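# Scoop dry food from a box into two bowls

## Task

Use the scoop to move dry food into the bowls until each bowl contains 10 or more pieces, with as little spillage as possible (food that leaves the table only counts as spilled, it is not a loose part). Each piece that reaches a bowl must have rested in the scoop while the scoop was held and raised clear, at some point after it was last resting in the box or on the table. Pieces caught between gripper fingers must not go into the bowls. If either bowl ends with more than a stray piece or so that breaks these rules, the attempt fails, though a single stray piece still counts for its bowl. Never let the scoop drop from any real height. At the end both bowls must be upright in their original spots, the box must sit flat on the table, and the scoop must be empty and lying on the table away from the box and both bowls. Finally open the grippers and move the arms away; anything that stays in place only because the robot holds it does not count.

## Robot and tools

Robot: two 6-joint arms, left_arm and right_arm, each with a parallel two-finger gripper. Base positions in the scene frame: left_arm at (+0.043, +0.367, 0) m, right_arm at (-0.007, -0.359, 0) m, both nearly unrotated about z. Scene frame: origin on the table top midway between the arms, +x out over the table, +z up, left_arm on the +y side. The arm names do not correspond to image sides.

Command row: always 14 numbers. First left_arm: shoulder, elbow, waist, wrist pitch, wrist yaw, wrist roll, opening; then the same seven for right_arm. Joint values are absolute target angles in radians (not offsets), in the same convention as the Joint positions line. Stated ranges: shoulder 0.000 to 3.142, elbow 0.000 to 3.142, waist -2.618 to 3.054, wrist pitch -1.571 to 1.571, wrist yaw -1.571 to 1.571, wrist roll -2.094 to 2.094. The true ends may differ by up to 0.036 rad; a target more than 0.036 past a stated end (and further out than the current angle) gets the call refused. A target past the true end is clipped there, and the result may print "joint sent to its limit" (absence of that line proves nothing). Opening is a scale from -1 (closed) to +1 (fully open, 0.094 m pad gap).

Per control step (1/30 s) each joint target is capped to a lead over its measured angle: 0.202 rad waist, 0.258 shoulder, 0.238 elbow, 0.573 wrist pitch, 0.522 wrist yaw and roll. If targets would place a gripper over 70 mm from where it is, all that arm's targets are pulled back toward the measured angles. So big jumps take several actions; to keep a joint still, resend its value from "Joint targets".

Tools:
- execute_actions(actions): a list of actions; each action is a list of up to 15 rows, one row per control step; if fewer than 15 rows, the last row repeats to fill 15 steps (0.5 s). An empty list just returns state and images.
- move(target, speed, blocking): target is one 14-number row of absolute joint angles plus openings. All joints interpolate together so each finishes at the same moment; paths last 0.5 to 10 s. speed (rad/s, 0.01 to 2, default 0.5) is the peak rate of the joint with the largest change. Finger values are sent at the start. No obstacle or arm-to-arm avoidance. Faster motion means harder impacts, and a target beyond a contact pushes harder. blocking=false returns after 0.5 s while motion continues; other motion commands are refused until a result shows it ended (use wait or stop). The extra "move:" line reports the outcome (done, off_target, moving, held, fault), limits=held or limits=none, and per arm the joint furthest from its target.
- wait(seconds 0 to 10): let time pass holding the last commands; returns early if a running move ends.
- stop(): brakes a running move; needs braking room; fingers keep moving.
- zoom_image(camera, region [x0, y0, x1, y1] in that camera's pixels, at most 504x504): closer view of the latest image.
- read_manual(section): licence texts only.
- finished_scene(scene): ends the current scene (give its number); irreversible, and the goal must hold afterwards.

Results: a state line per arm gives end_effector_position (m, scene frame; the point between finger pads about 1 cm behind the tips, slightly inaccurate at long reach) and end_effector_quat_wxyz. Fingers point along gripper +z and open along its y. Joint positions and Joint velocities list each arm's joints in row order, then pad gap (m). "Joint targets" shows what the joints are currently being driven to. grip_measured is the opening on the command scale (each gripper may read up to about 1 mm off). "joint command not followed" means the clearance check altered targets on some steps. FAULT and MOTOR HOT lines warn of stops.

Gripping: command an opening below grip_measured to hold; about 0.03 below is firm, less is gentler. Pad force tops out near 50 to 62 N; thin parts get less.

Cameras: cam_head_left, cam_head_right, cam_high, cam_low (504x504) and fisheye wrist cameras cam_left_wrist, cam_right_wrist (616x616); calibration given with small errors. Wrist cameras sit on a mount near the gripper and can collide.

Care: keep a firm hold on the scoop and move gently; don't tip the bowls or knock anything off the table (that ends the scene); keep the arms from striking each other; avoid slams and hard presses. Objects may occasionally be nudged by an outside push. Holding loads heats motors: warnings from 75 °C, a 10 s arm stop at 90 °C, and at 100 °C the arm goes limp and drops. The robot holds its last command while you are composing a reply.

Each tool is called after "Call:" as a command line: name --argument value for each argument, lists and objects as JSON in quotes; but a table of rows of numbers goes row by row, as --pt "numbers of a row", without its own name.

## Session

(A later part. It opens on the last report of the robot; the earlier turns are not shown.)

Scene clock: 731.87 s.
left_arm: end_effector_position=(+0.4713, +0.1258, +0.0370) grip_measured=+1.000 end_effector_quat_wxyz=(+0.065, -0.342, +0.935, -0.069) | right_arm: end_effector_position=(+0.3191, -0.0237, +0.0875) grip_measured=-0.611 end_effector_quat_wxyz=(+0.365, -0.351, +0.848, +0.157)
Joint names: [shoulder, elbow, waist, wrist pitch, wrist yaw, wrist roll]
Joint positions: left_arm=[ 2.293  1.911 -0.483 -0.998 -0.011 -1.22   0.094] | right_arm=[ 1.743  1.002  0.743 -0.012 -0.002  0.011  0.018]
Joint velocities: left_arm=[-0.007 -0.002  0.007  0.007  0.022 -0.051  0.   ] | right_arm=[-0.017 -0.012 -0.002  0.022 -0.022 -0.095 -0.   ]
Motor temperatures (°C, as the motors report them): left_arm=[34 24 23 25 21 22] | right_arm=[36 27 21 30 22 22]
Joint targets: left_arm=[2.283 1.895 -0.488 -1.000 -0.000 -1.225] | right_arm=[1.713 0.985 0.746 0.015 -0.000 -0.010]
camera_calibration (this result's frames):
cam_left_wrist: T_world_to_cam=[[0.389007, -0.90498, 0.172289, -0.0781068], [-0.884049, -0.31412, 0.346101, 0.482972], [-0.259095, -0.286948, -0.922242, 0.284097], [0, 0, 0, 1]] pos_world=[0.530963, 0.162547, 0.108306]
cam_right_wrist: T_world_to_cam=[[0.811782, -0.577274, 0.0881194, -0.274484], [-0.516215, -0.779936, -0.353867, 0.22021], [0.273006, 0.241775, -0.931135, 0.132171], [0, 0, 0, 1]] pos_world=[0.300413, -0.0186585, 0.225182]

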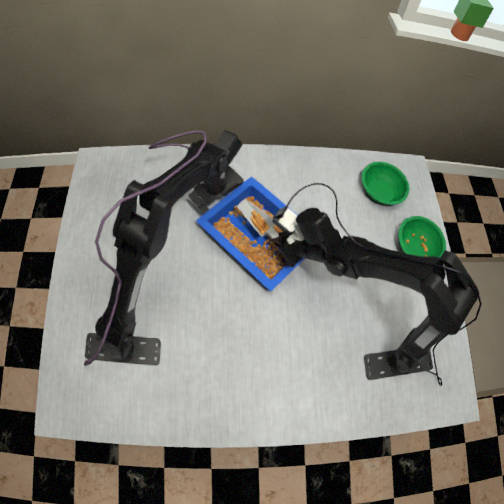

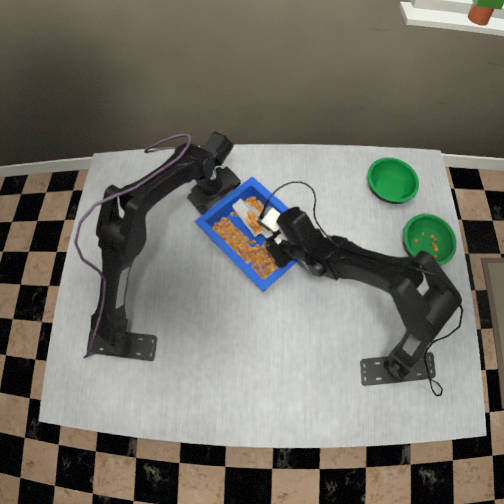

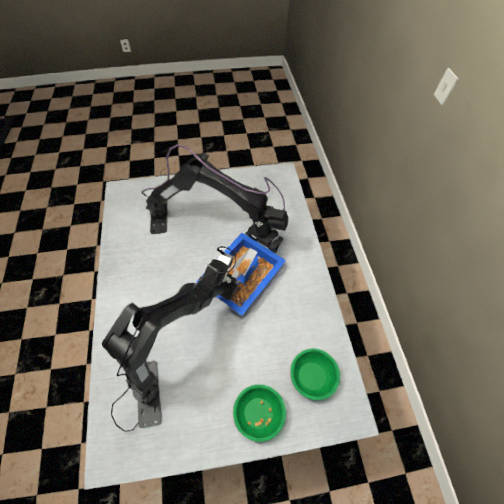

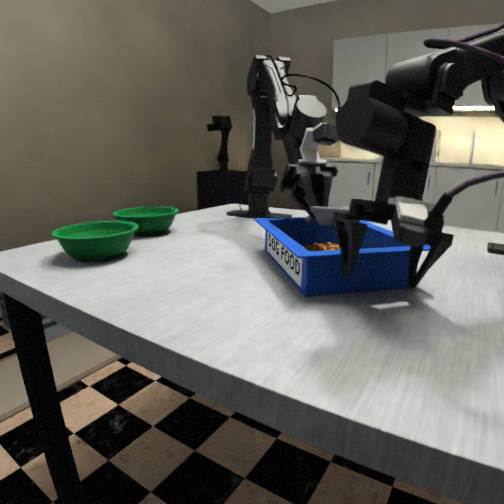

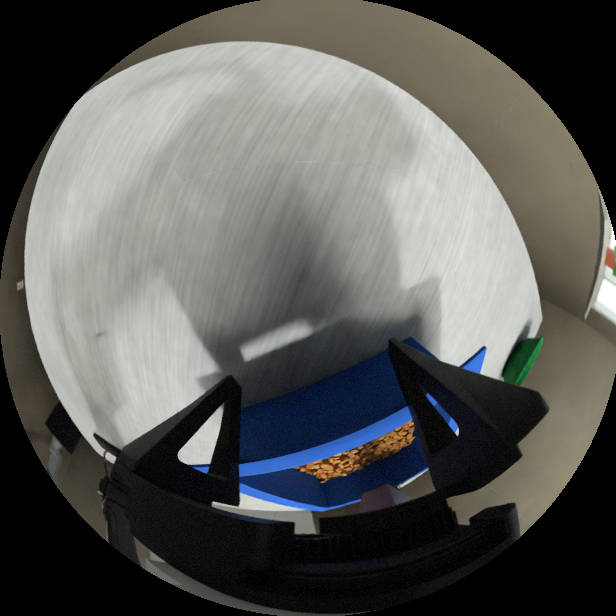

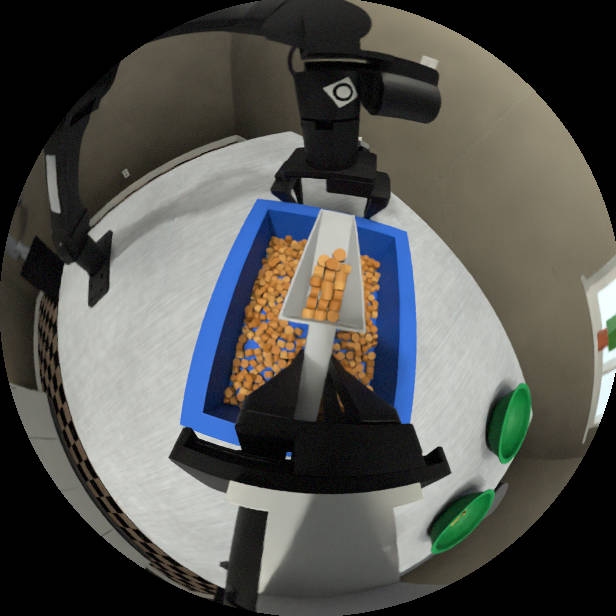

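Call:
move --target '[2.283,1.895,-0.488,-1.0,0,-1.225,1,1.57,0.985,0.72,-0.17,0,-0.01,-0.645]' --speed 0.4

Call:
move --target '[2.283,1.895,-0.488,-1.0,0,-1.225,1,1.165,0.985,-0.377,-0.735,0,-0.01,-0.645]' --speed 0.7

Scene clock: 752.33 s.
left_arm: end_effector_position=(+0.4713, +0.1258, +0.0370) grip_measured=+1.000 end_effector_quat_wxyz=(+0.065, -0.342, +0.935, -0.069) | right_arm: end_effector_position=(+0.3052, -0.0461, +0.1233) grip_measured=-0.611 end_effector_quat_wxyz=(+0.362, -0.351, +0.850, +0.150)
Joint names: [shoulder, elbow, waist, wrist pitch, wrist yaw, wrist roll]
Joint positions: left_arm=[ 2.293  1.911 -0.483 -0.998 -0.011 -1.22   0.094] | right_arm=[ 1.594  1.002  0.73  -0.174 -0.002 -0.     0.018]
Joint velocities: left_arm=[-0.007 -0.002 -0.012  0.007  0.007  0.022  0.   ] | right_arm=[-0.012 -0.012  0.012  0.022  0.022 -0.081 -0.   ]
Motor temperatures (°C, as the motors report them): left_arm=[34 24 23 25 21 22] | right_arm=[36 27 21 31 22 22]
Joint targets: left_arm=[2.283 1.895 -0.488 -1.000 0.000 -1.225] | right_arm=[1.570 0.985 0.720 -0.170 -0.000 -0.010]
move: off_target (right_arm); limits=none; left_arm: farthest joint: the elbow, 0.016 radians from its target (0.016 radians at the start); right_arm: farthest joint: the shoulder, 0.024 radians from its target (0.173 radians at the start)
camera_calibration (this result's frames):
cam_left_wrist: T_world_to_cam=[[0.389007, -0.90498, 0.172289, -0.0781068], [-0.884049, -0.31412, 0.346101, 0.482972], [-0.259095, -0.286948, -0.922242, 0.284097], [0, 0, 0, 1]] pos_world=[0.530963, 0.162547, 0.108306]
cam_right_wrist: T_world_to_cam=[[0.808836, -0.580517, 0.0937236, -0.279205], [-0.521767, -0.782016, -0.340896, 0.208185], [0.271189, 0.226827, -0.935417, 0.175119], [0, 0, 0, 1]] pos_world=[0.286965, -0.0390008, 0.260947]

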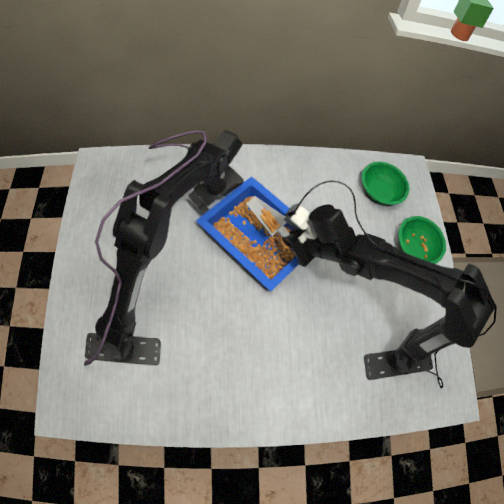

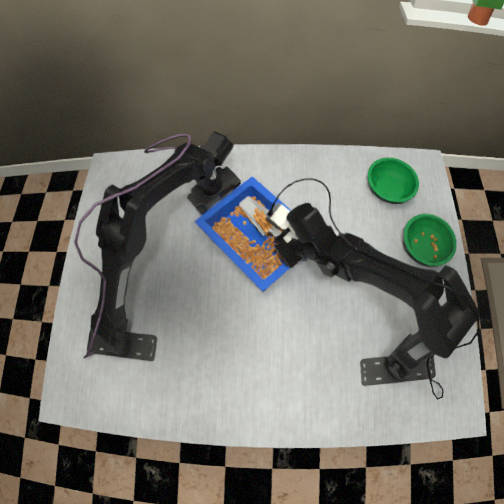

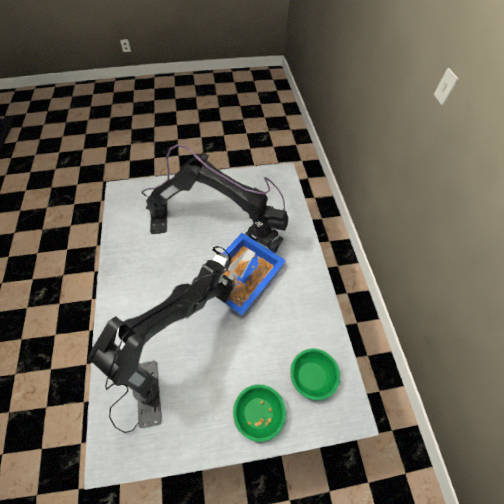

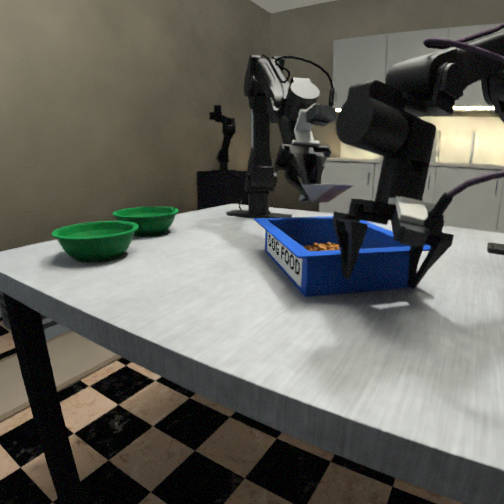

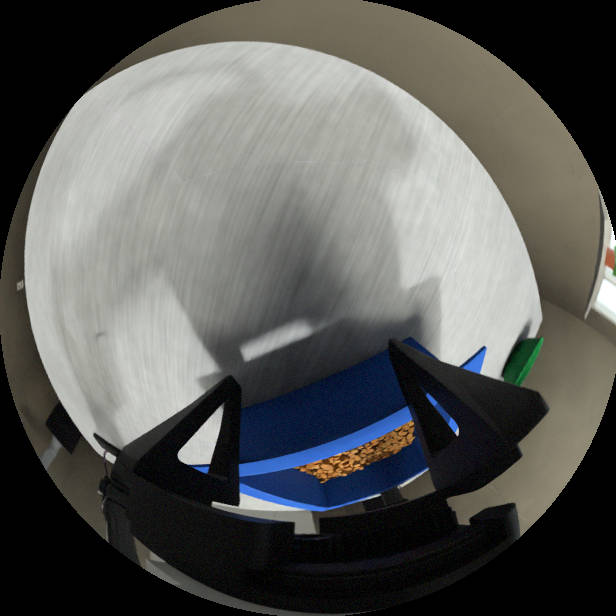

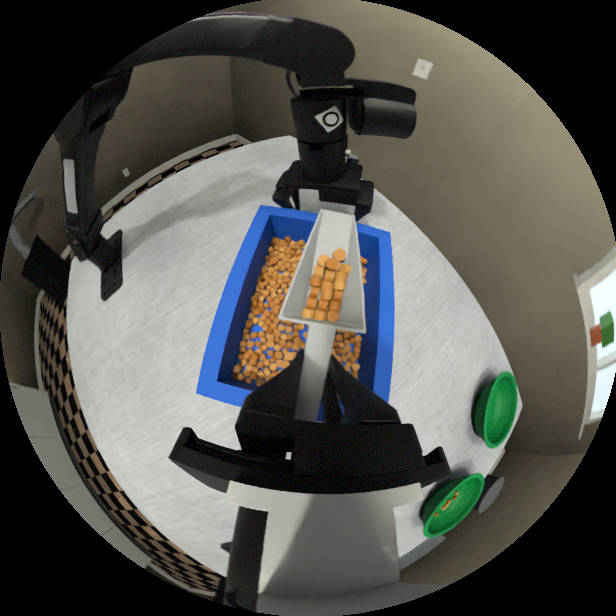

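Scene clock: 754.63 s.
left_arm: end_effector_position=(+0.4713, +0.1258, +0.0370) grip_measured=+1.000 end_effector_quat_wxyz=(+0.065, -0.342, +0.935, -0.069) | right_arm: end_effector_position=(+0.3002, -0.4593, +0.1777) grip_measured=-0.611 end_effector_quat_wxyz=(+0.312, +0.150, +0.937, -0.052)
Joint names: [shoulder, elbow, waist, wrist pitch, wrist yaw, wrist roll]
Joint positions: left_arm=[ 2.293  1.911 -0.483 -0.998 -0.011 -1.22   0.094] | right_arm=[ 1.192  1.002 -0.37  -0.737  0.004 -0.     0.018]
Joint velocities: left_arm=[-0.002  0.002 -0.007 -0.037  0.022  0.051  0.   ] | right_arm=[-0.007 -0.017  0.002  0.037 -0.037  0.037 -0.001]
Motor temperatures (°C, as the motors report them): left_arm=[34 24 23 25 21 22] | right_arm=[36 27 21 31 22 22]
Joint targets: left_arm=[2.283 1.895 -0.488 -1.000 0.000 -1.225] | right_arm=[1.165 0.985 -0.377 -0.735 0.000 -0.010]
move: off_target (right_arm); limits=none; left_arm: farthest joint: the elbow, 0.016 radians from its target (0.016 radians at the start); right_arm: farthest joint: the shoulder, 0.027 radians from its target (0.429 radians at the start)
camera_calibration (this result's frames):
cam_left_wrist: T_world_to_cam=[[0.389007, -0.90498, 0.172289, -0.0781068], [-0.884049, -0.31412, 0.346101, 0.482972], [-0.259095, -0.286948, -0.922242, 0.284097], [0, 0, 0, 1]] pos_world=[0.530963, 0.162547, 0.108306]
cam_right_wrist: T_world_to_cam=[[-0.141129, -0.987446, 0.0709371, -0.417759], [-0.974176, 0.125761, -0.187524, 0.426471], [0.176249, -0.0955703, -0.979695, 0.209326], [0, 0, 0, 1]] pos_world=[0.319606, -0.446143, 0.314684]

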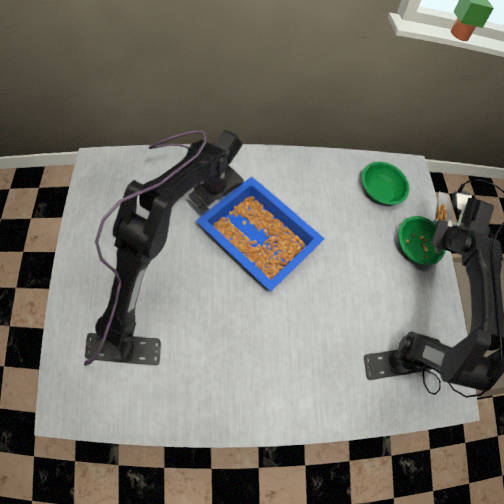

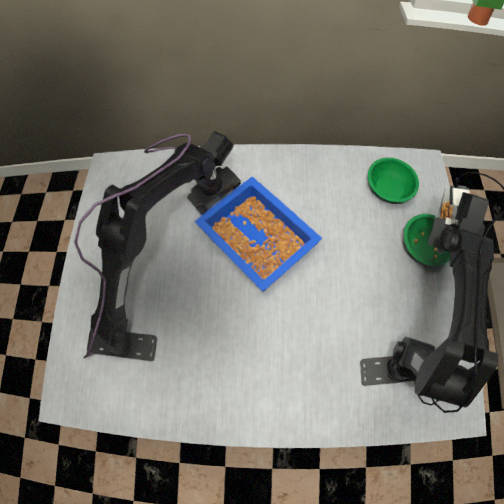

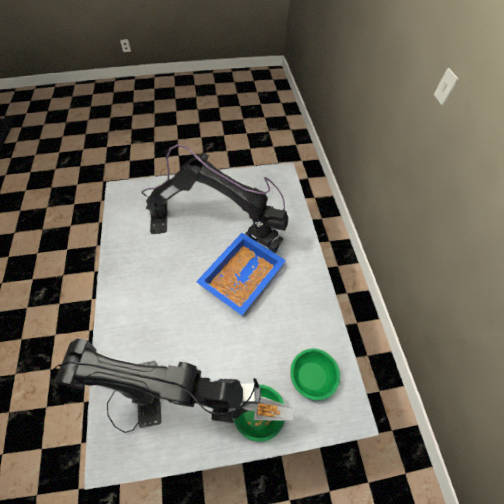

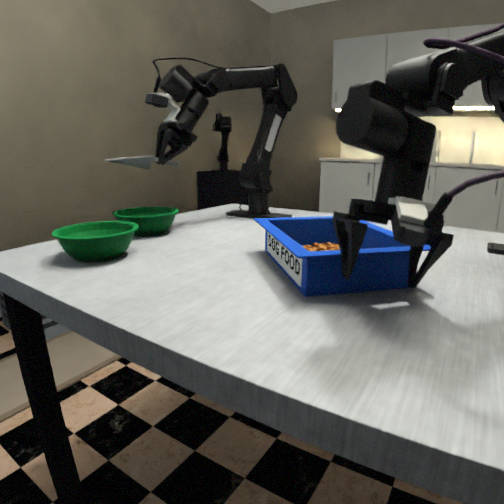

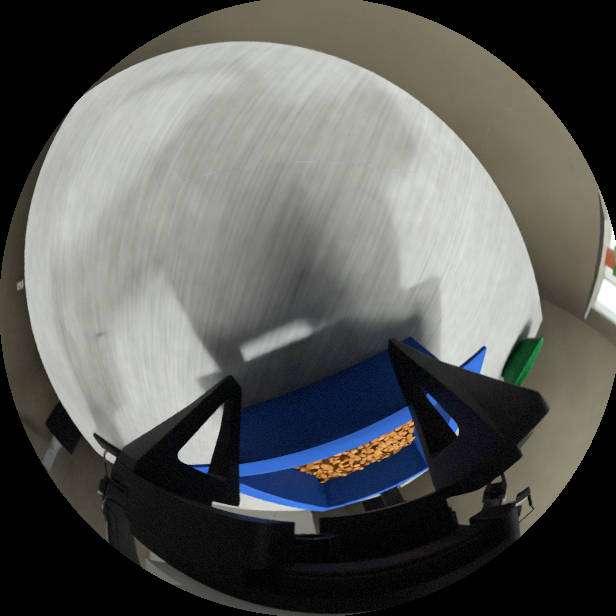

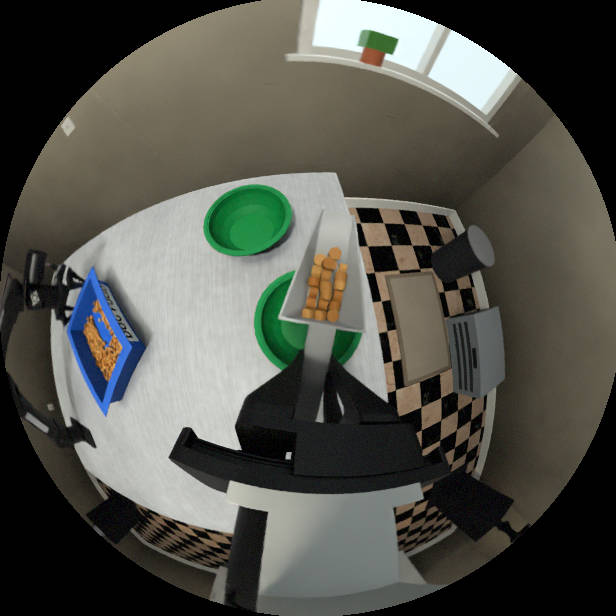

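Call:
move --target '[2.283,1.895,-0.488,-1.0,0,-1.225,1,1.165,0.985,-0.377,-1.03,0,-0.01,-0.645]' --speed 0.4

Call:
zoom_image --camera "cam_right_wrist" --region '[230, 150, 430, 370]'

Scene clock: 759.43 s.
left_arm: end_effector_position=(+0.4713, +0.1258, +0.0370) grip_measured=+1.000 end_effector_quat_wxyz=(+0.065, -0.342, +0.935, -0.069) | right_arm: end_effector_position=(+0.2399, -0.4395, +0.1433) grip_measured=-0.611 end_effector_quat_wxyz=(+0.173, +0.156, +0.972, -0.030)
Joint names: [shoulder, elbow, waist, wrist pitch, wrist yaw, wrist roll]
Joint positions: left_arm=[ 2.293  1.911 -0.483 -0.998 -0.011 -1.22   0.094] | right_arm=[ 1.192  1.002 -0.37  -1.028  0.004 -0.     0.018]
Joint velocities: left_arm=[ 0.007 -0.007 -0.017 -0.007  0.007  0.007  0.   ] | right_arm=[ 0.002  0.007  0.007  0.022  0.007 -0.037  0.   ]
Motor temperatures (°C, as the motors report them): left_arm=[34 24 23 25 21 22] | right_arm=[35 27 21 30 22 22]
Joint targets: left_arm=[2.283 1.895 -0.488 -1.000 -0.000 -1.225] | right_arm=[1.165 0.985 -0.377 -1.030 -0.000 -0.010]
move: off_target (right_arm); limits=none; left_arm: farthest joint: the elbow, 0.016 radians from its target (0.016 radians at the start); right_arm: farthest joint: the shoulder, 0.027 radians from its target (0.027 radians at the start)
camera_calibration (this result's frames):
cam_left_wrist: T_world_to_cam=[[0.389007, -0.90498, 0.172289, -0.0781068], [-0.884049, -0.31412, 0.346101, 0.482972], [-0.259095, -0.286948, -0.922242, 0.284097], [0, 0, 0, 1]] pos_world=[0.530963, 0.162547, 0.108306]
cam_right_wrist: T_world_to_cam=[[-0.128716, -0.991515, 0.018186, -0.401538], [-0.986748, 0.129881, 0.0972618, 0.322902], [-0.0987986, -0.00542586, -0.995093, 0.295939], [0, 0, 0, 1]] pos_world=[0.296177, -0.438464, 0.270383]

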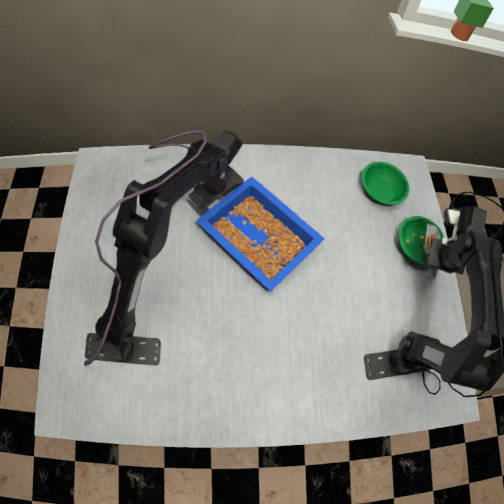

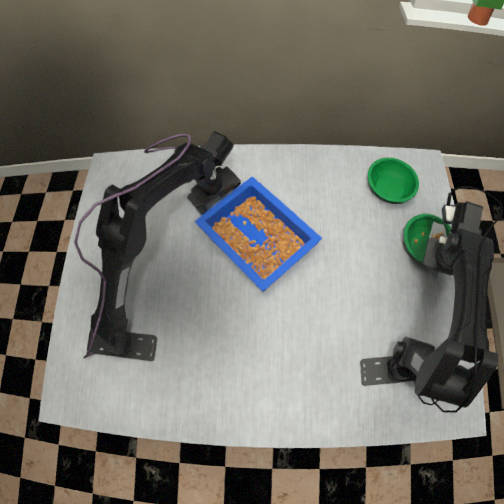

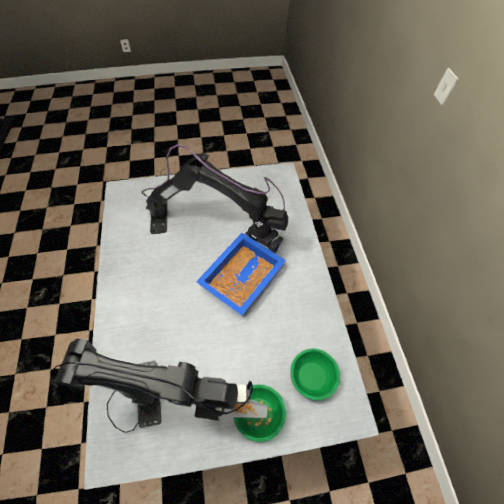

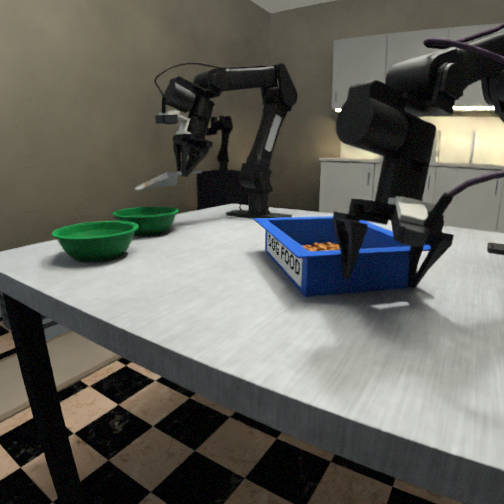

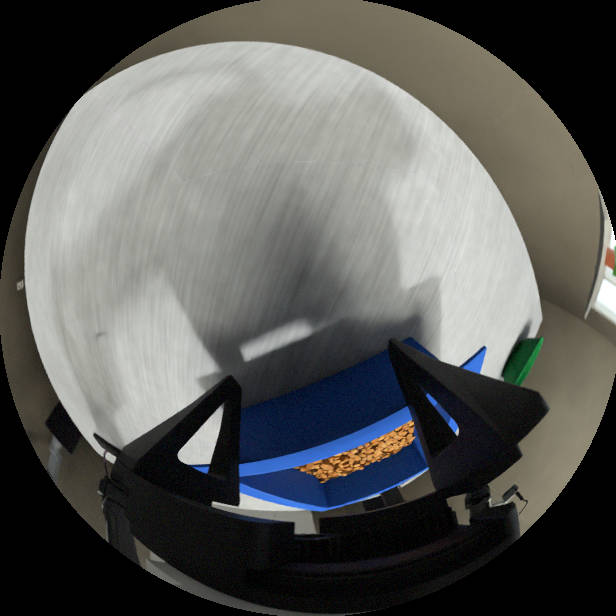

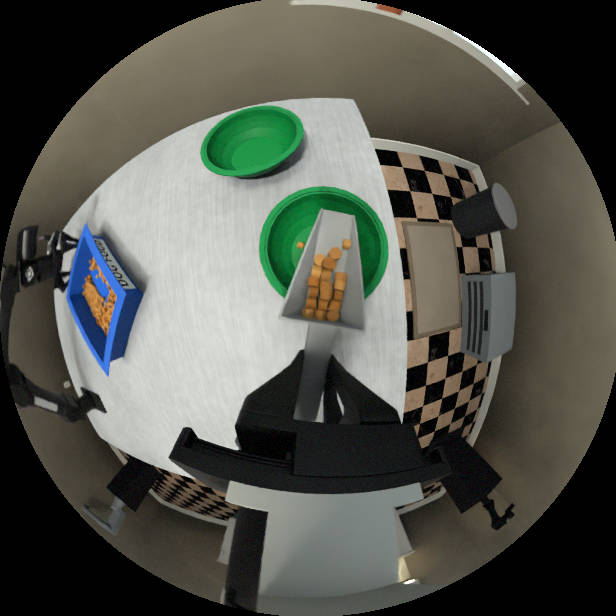

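Region (230, 150, 430, 370) of cam_right_wrist's 616x616 image, scaled by 2.291, with more detail than that image has; it fills the left 458 columns of this view, and the rest is white.

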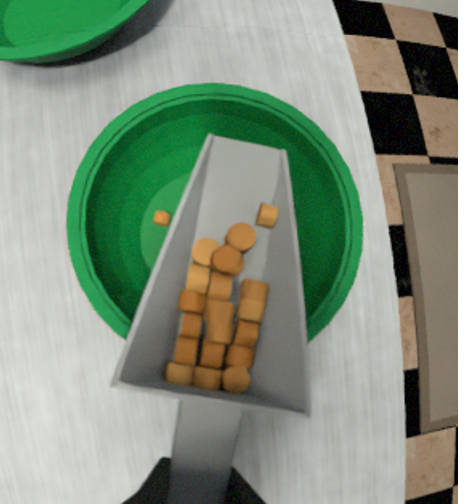

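Call:
move --target '[2.283,1.895,-0.488,-1.0,0,-1.225,1,1.165,0.985,-0.377,-1.08,0,-0.01,-0.645]' --speed 0.2

Call:
zoom_image --camera "cam_right_wrist" --region '[230, 150, 430, 370]'

Scene clock: 763.70 s.
left_arm: end_effector_position=(+0.4713, +0.1258, +0.0370) grip_measured=+1.000 end_effector_quat_wxyz=(+0.065, -0.342, +0.935, -0.069) | right_arm: end_effector_position=(+0.2288, -0.4359, +0.1393) grip_measured=-0.611 end_effector_quat_wxyz=(+0.149, +0.156, +0.976, -0.026)
Joint names: [shoulder, elbow, waist, wrist pitch, wrist yaw, wrist roll]
Joint positions: left_arm=[ 2.293  1.911 -0.483 -0.998 -0.011 -1.22   0.094] | right_arm=[ 1.192  1.002 -0.37  -1.077  0.004 -0.     0.018]
Joint velocities: left_arm=[-0.002 -0.002 -0.002  0.007  0.051  0.022  0.   ] | right_arm=[ 0.012  0.002  0.007 -0.037 -0.037  0.007 -0.001]
Motor temperatures (°C, as the motors report them): left_arm=[34 24 23 25 21 22] | right_arm=[34 27 21 30 22 22]
Joint targets: left_arm=[2.283 1.895 -0.488 -1.000 0.000 -1.225] | right_arm=[1.165 0.985 -0.377 -1.080 0.000 -0.010]
move: off_target (right_arm); limits=none; left_arm: farthest joint: the elbow, 0.016 radians from its target (0.016 radians at the start); right_arm: farthest joint: the shoulder, 0.027 radians from its target (0.027 radians at the start)
camera_calibration (this result's frames):
cam_left_wrist: T_world_to_cam=[[0.389007, -0.90498, 0.172289, -0.0781068], [-0.884049, -0.31412, 0.346101, 0.482972], [-0.259095, -0.286948, -0.922242, 0.284097], [0, 0, 0, 1]] pos_world=[0.530963, 0.162547, 0.108306]
cam_right_wrist: T_world_to_cam=[[-0.128077, -0.991724, 0.00891938, -0.398236], [-0.981023, 0.128005, 0.145629, 0.303003], [-0.145566, 0.00990168, -0.989299, 0.307498], [0, 0, 0, 1]] pos_world=[0.291009, -0.436771, 0.263634]

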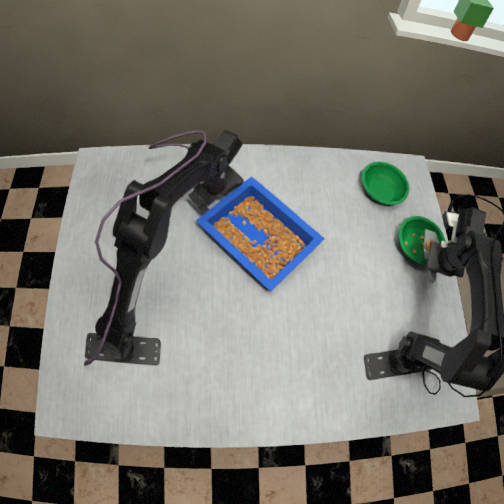

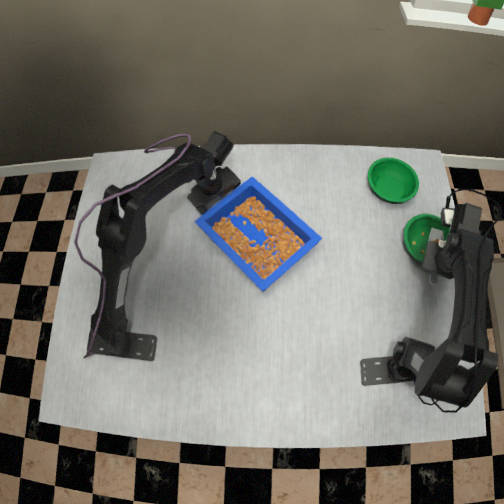

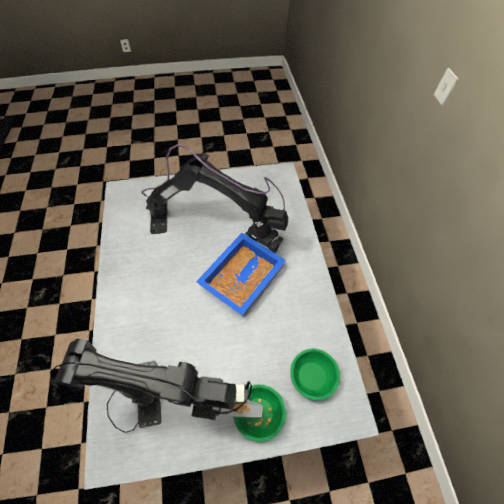

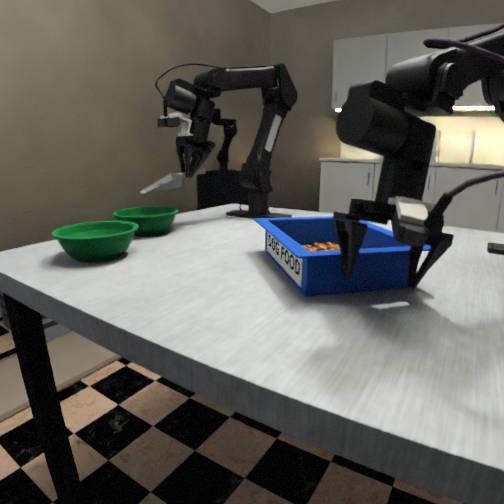

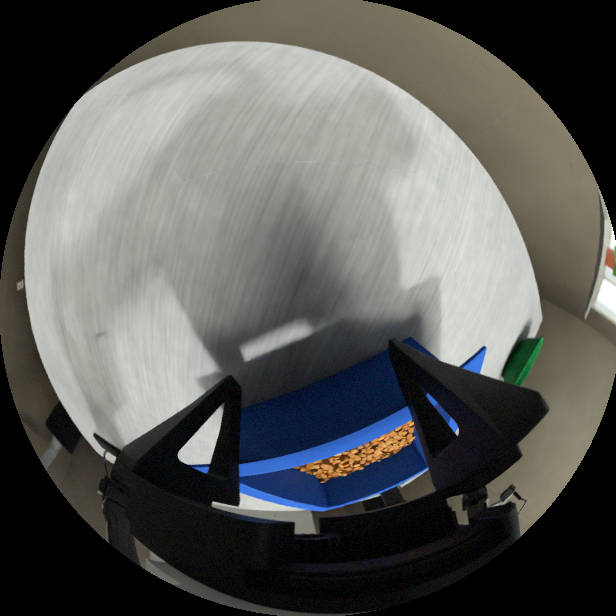

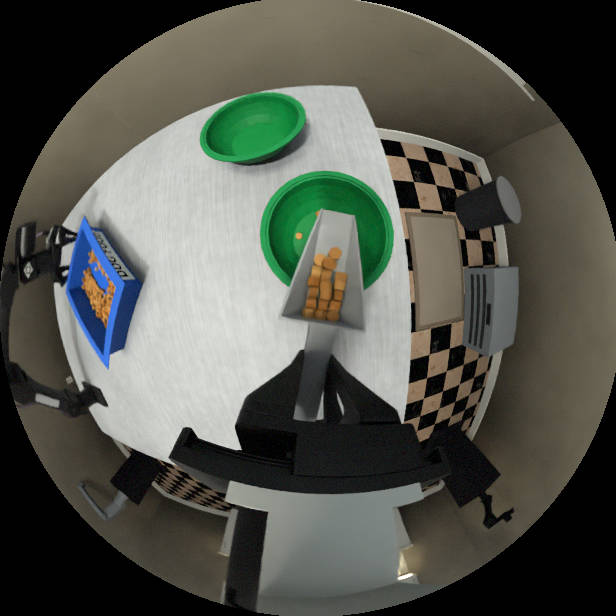

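Region (230, 150, 430, 370) of cam_right_wrist's 616x616 image, scaled by 2.291, with more detail than that image has; it fills the left 458 columns of this view, and the rest is white.

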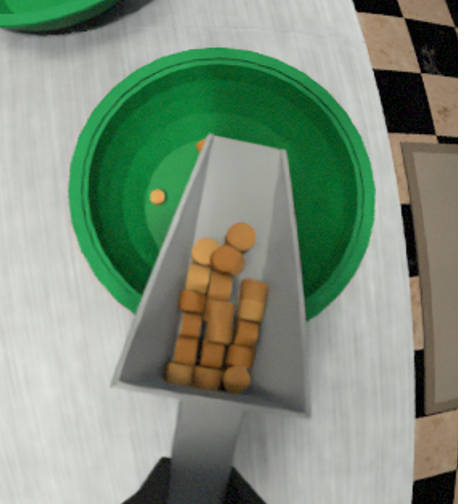

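Call:
execute_actions --actions '[[[2.283,1.895,-0.488,-1.0,0,-1.225,1,1.165,0.985,-0.377,-1.086,0,-0.01,-0.645],[2.283,1.895,-0.488,-1.0,0,-1.225,1,1.165,0.985,-0.377,-1.092,0,-0.01,-0.645],[2.283,1.895,-0.488,-1.0,0,-1.225,1,1.165,0.985,-0.377,-1.098,0,-0.01,-0.645],[2.283,1.895,-0.488,-1.0,0,-1.225,1,1.165,0.985,-0.377,-1.104,0,-0.01,-0.645],[2.283,1.895,-0.488,-1.0,0,-1.225,1,1.165,0.985,-0.377,-1.11,0,-0.01,-0.645],[2.283,1.895,-0.488,-1.0,0,-1.225,1,1.165,0.985,-0.377,-1.115,0,-0.01,-0.645]]]'

Call:
zoom_image --camera "cam_right_wrist" --region '[230, 150, 430, 370]'

Scene clock: 768.43 s.
left_arm: end_effector_position=(+0.4713, +0.1258, +0.0370) grip_measured=+1.000 end_effector_quat_wxyz=(+0.065, -0.342, +0.935, -0.069) | right_arm: end_effector_position=(+0.2214, -0.4335, +0.1370) grip_measured=-0.611 end_effector_quat_wxyz=(+0.133, +0.156, +0.978, -0.023)
Joint names: [shoulder, elbow, waist, wrist pitch, wrist yaw, wrist roll]
Joint positions: left_arm=[ 2.293  1.911 -0.483 -0.998 -0.011 -1.22   0.094] | right_arm=[ 1.192  1.002 -0.37  -1.11   0.004 -0.     0.018]
Joint velocities: left_arm=[ 0.012 -0.012 -0.002 -0.022 -0.066 -0.022  0.   ] | right_arm=[ 0.012  0.002 -0.007 -0.037  0.037 -0.037 -0.001]
Motor temperatures (°C, as the motors report them): left_arm=[34 24 23 25 21 22] | right_arm=[33 27 21 29 22 22]
Joint targets: left_arm=[2.283 1.895 -0.488 -1.000 -0.000 -1.225] | right_arm=[1.165 0.985 -0.377 -1.115 -0.000 -0.010]
camera_calibration (this result's frames):
cam_left_wrist: T_world_to_cam=[[0.389007, -0.90498, 0.172289, -0.0781068], [-0.884049, -0.31412, 0.346101, 0.482972], [-0.259095, -0.286948, -0.922242, 0.284097], [0, 0, 0, 1]] pos_world=[0.530963, 0.162547, 0.108306]
cam_right_wrist: T_world_to_cam=[[-0.127895, -0.991784, 0.00277566, -0.395975], [-0.975987, 0.126355, 0.177437, 0.289543], [-0.17633, 0.0199843, -0.984128, 0.31459], [0, 0, 0, 1]] pos_world=[0.287419, -0.435594, 0.25932]

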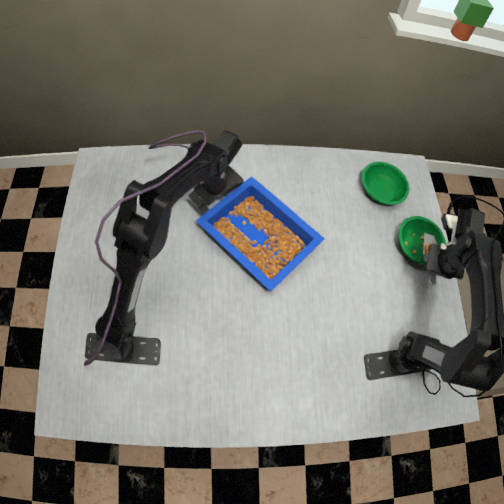

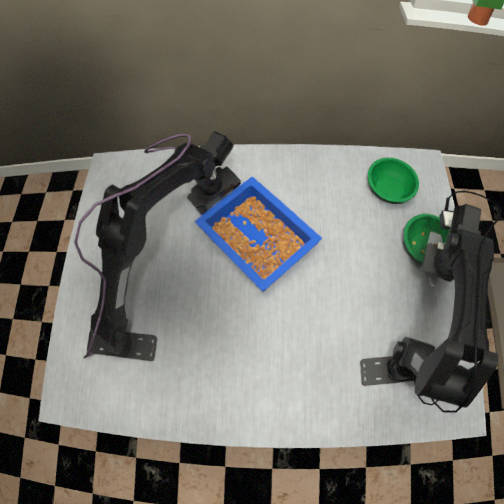

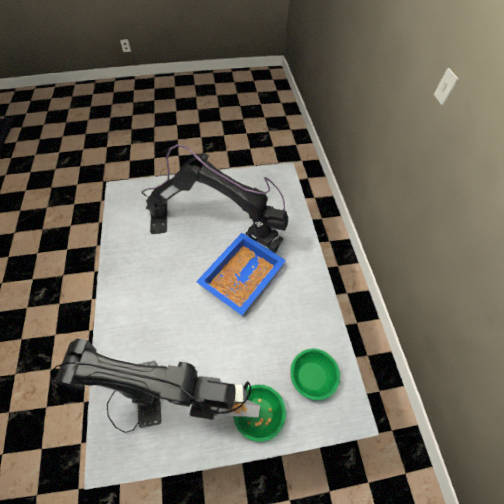

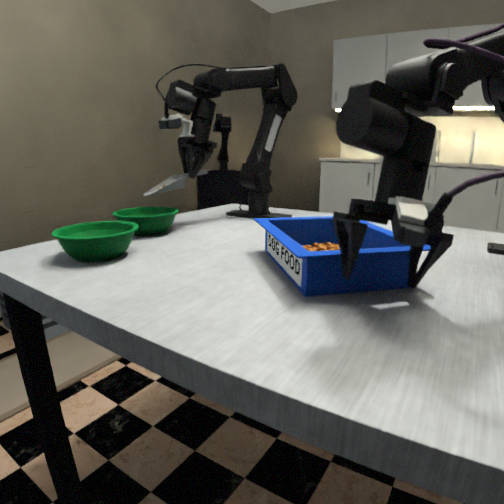

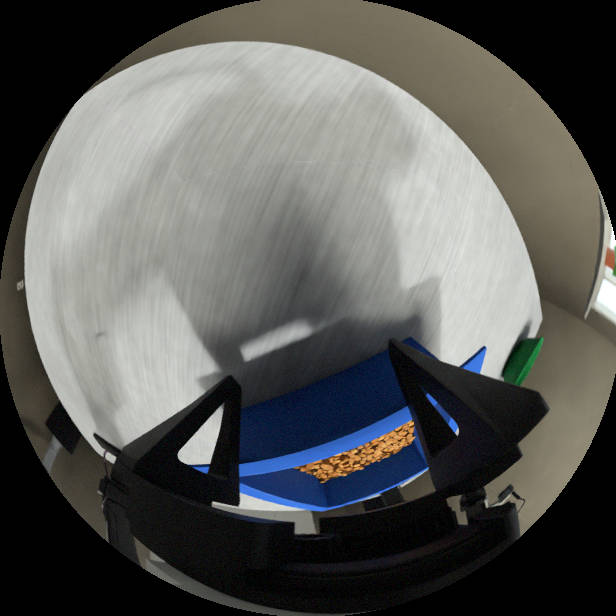

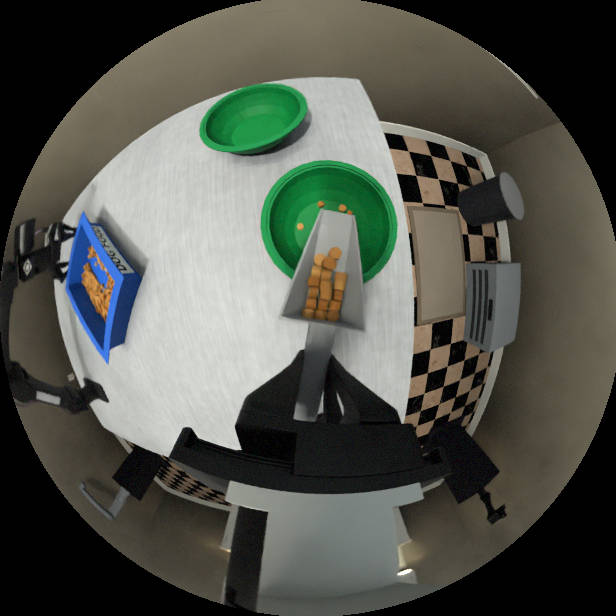

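Region (230, 150, 430, 370) of cam_right_wrist's 616x616 image, scaled by 2.291, with more detail than that image has; it fills the left 458 columns of this view, and the rest is white.

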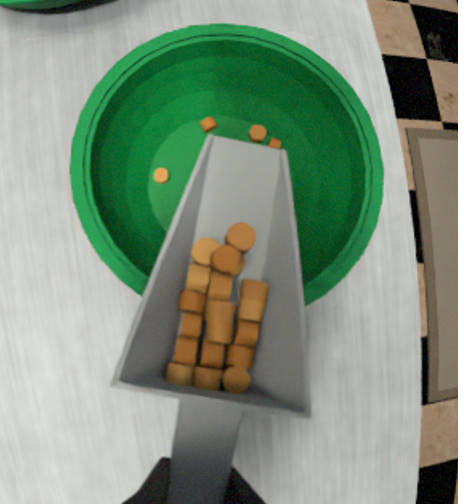

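Call:
execute_actions --actions '[[[2.283,1.895,-0.488,-1.0,0,-1.225,1,1.165,0.985,-0.377,-1.14,0,-0.01,-0.645],[2.283,1.895,-0.488,-1.0,0,-1.225,1,1.165,0.985,-0.377,-1.165,0,-0.01,-0.645],[2.283,1.895,-0.488,-1.0,0,-1.225,1,1.165,0.985,-0.377,-1.19,0,-0.01,-0.645],[2.283,1.895,-0.488,-1.0,0,-1.225,1,1.165,0.985,-0.377,-1.19,0,-0.01,-0.645],[2.283,1.895,-0.488,-1.0,0,-1.225,1,1.165,0.985,-0.377,-1.19,0,-0.01,-0.645],[2.283,1.895,-0.488,-1.0,0,-1.225,1,1.165,0.985,-0.377,-1.19,0,-0.01,-0.645],[2.283,1.895,-0.488,-1.0,0,-1.225,1,1.165,0.985,-0.377,-1.19,0,-0.01,-0.645],[2.283,1.895,-0.488,-1.0,0,-1.225,1,1.165,0.985,-0.377,-1.19,0,-0.01,-0.645],[2.283,1.895,-0.488,-1.0,0,-1.225,1,1.165,0.985,-0.377,-1.15,0,-0.01,-0.645],[2.283,1.895,-0.488,-1.0,0,-1.225,1,1.165,0.985,-0.377,-1.11,0,-0.01,-0.645],[2.283,1.895,-0.488,-1.0,0,-1.225,1,1.165,0.985,-0.377,-1.07,0,-0.01,-0.645],[2.283,1.895,-0.488,-1.0,0,-1.225,1,1.165,0.985,-0.377,-1.05,0,-0.01,-0.645]]]'

Call:
zoom_image --camera "cam_right_wrist" --region '[230, 150, 430, 370]'

Scene clock: 777.00 s.
left_arm: end_effector_position=(+0.4713, +0.1258, +0.0370) grip_measured=+1.000 end_effector_quat_wxyz=(+0.065, -0.342, +0.935, -0.069) | right_arm: end_effector_position=(+0.2230, -0.4340, +0.1375) grip_measured=-0.611 end_effector_quat_wxyz=(+0.136, +0.156, +0.978, -0.024)
Joint names: [shoulder, elbow, waist, wrist pitch, wrist yaw, wrist roll]
Joint positions: left_arm=[ 2.293  1.911 -0.483 -0.998 -0.011 -1.22   0.094] | right_arm=[ 1.192  1.002 -0.37  -1.103  0.004 -0.     0.018]
Joint velocities: left_arm=[-0.002 -0.017  0.002 -0.037 -0.037 -0.022  0.   ] | right_arm=[-0.002  0.012 -0.002  0.256 -0.081  0.007 -0.001]
Motor temperatures (°C, as the motors report them): left_arm=[35 24 23 25 21 22] | right_arm=[33 27 21 29 22 22]
Joint targets: left_arm=[2.283 1.895 -0.488 -1.000 0.000 -1.225] | right_arm=[1.165 0.985 -0.377 -1.050 0.000 -0.010]
camera_calibration (this result's frames):
cam_left_wrist: T_world_to_cam=[[0.389007, -0.90498, 0.172289, -0.0781068], [-0.884049, -0.31412, 0.346101, 0.482972], [-0.259095, -0.286948, -0.922242, 0.284097], [0, 0, 0, 1]] pos_world=[0.530963, 0.162547, 0.108306]
cam_right_wrist: T_world_to_cam=[[-0.127917, -0.991777, 0.00406202, -0.396453], [-0.977123, 0.126727, 0.170794, 0.292379], [-0.169904, 0.0178784, -0.985298, 0.313143], [0, 0, 0, 1]] pos_world=[0.288181, -0.435844, 0.260213]

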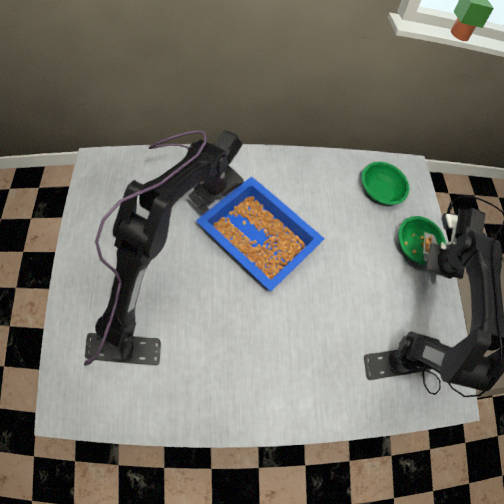

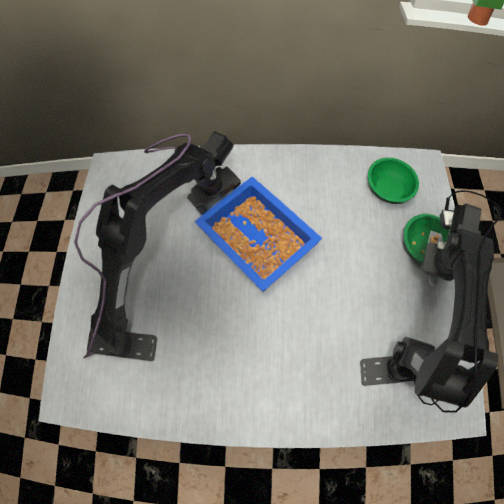

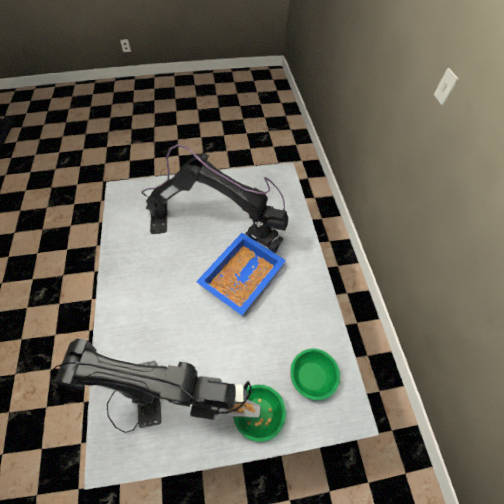

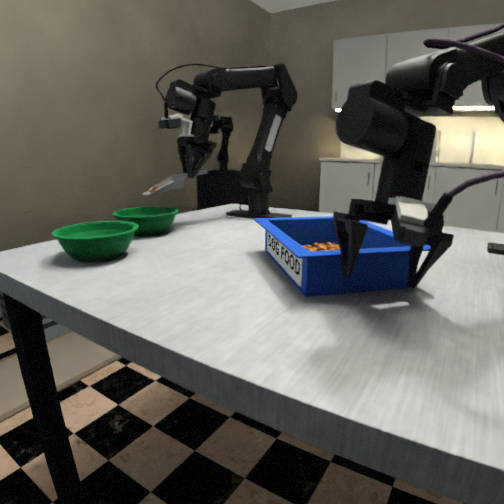

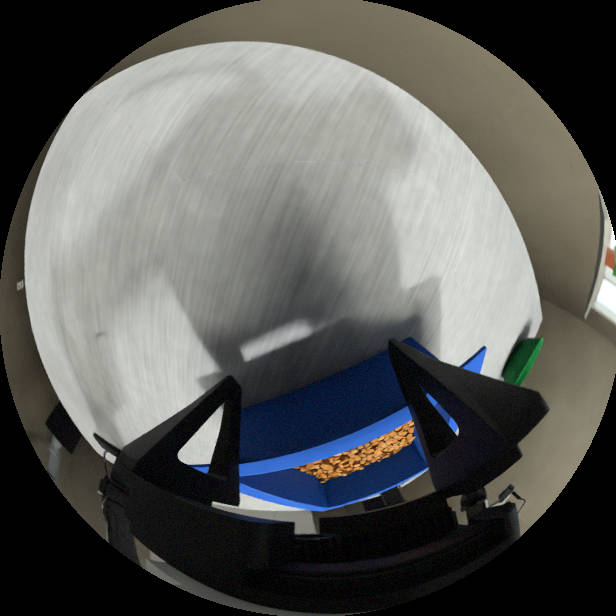

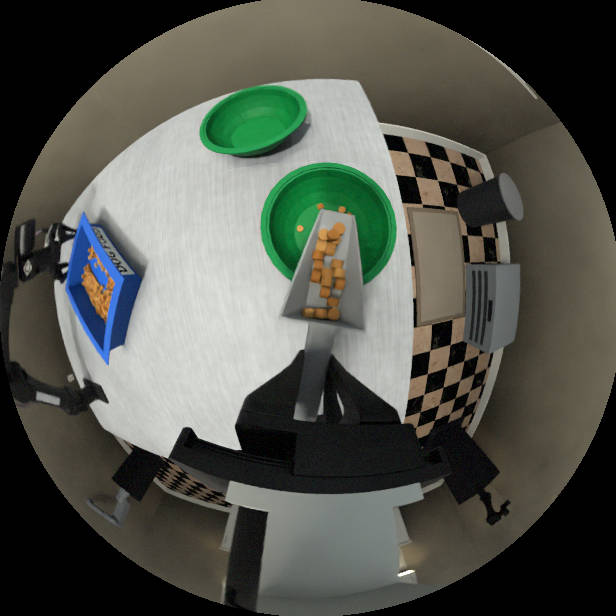

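Region (230, 150, 430, 370) of cam_right_wrist's 616x616 image, scaled by 2.291, with more detail than that image has; it fills the left 458 columns of this view, and the rest is white.

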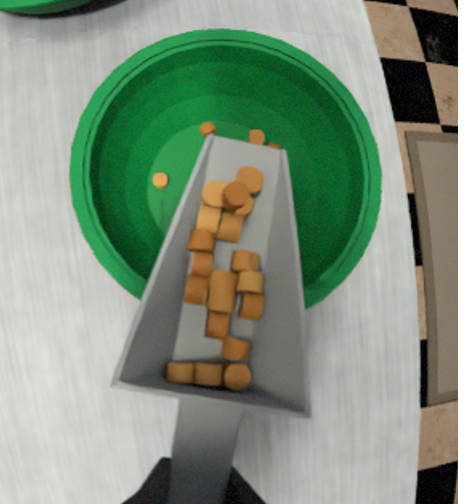

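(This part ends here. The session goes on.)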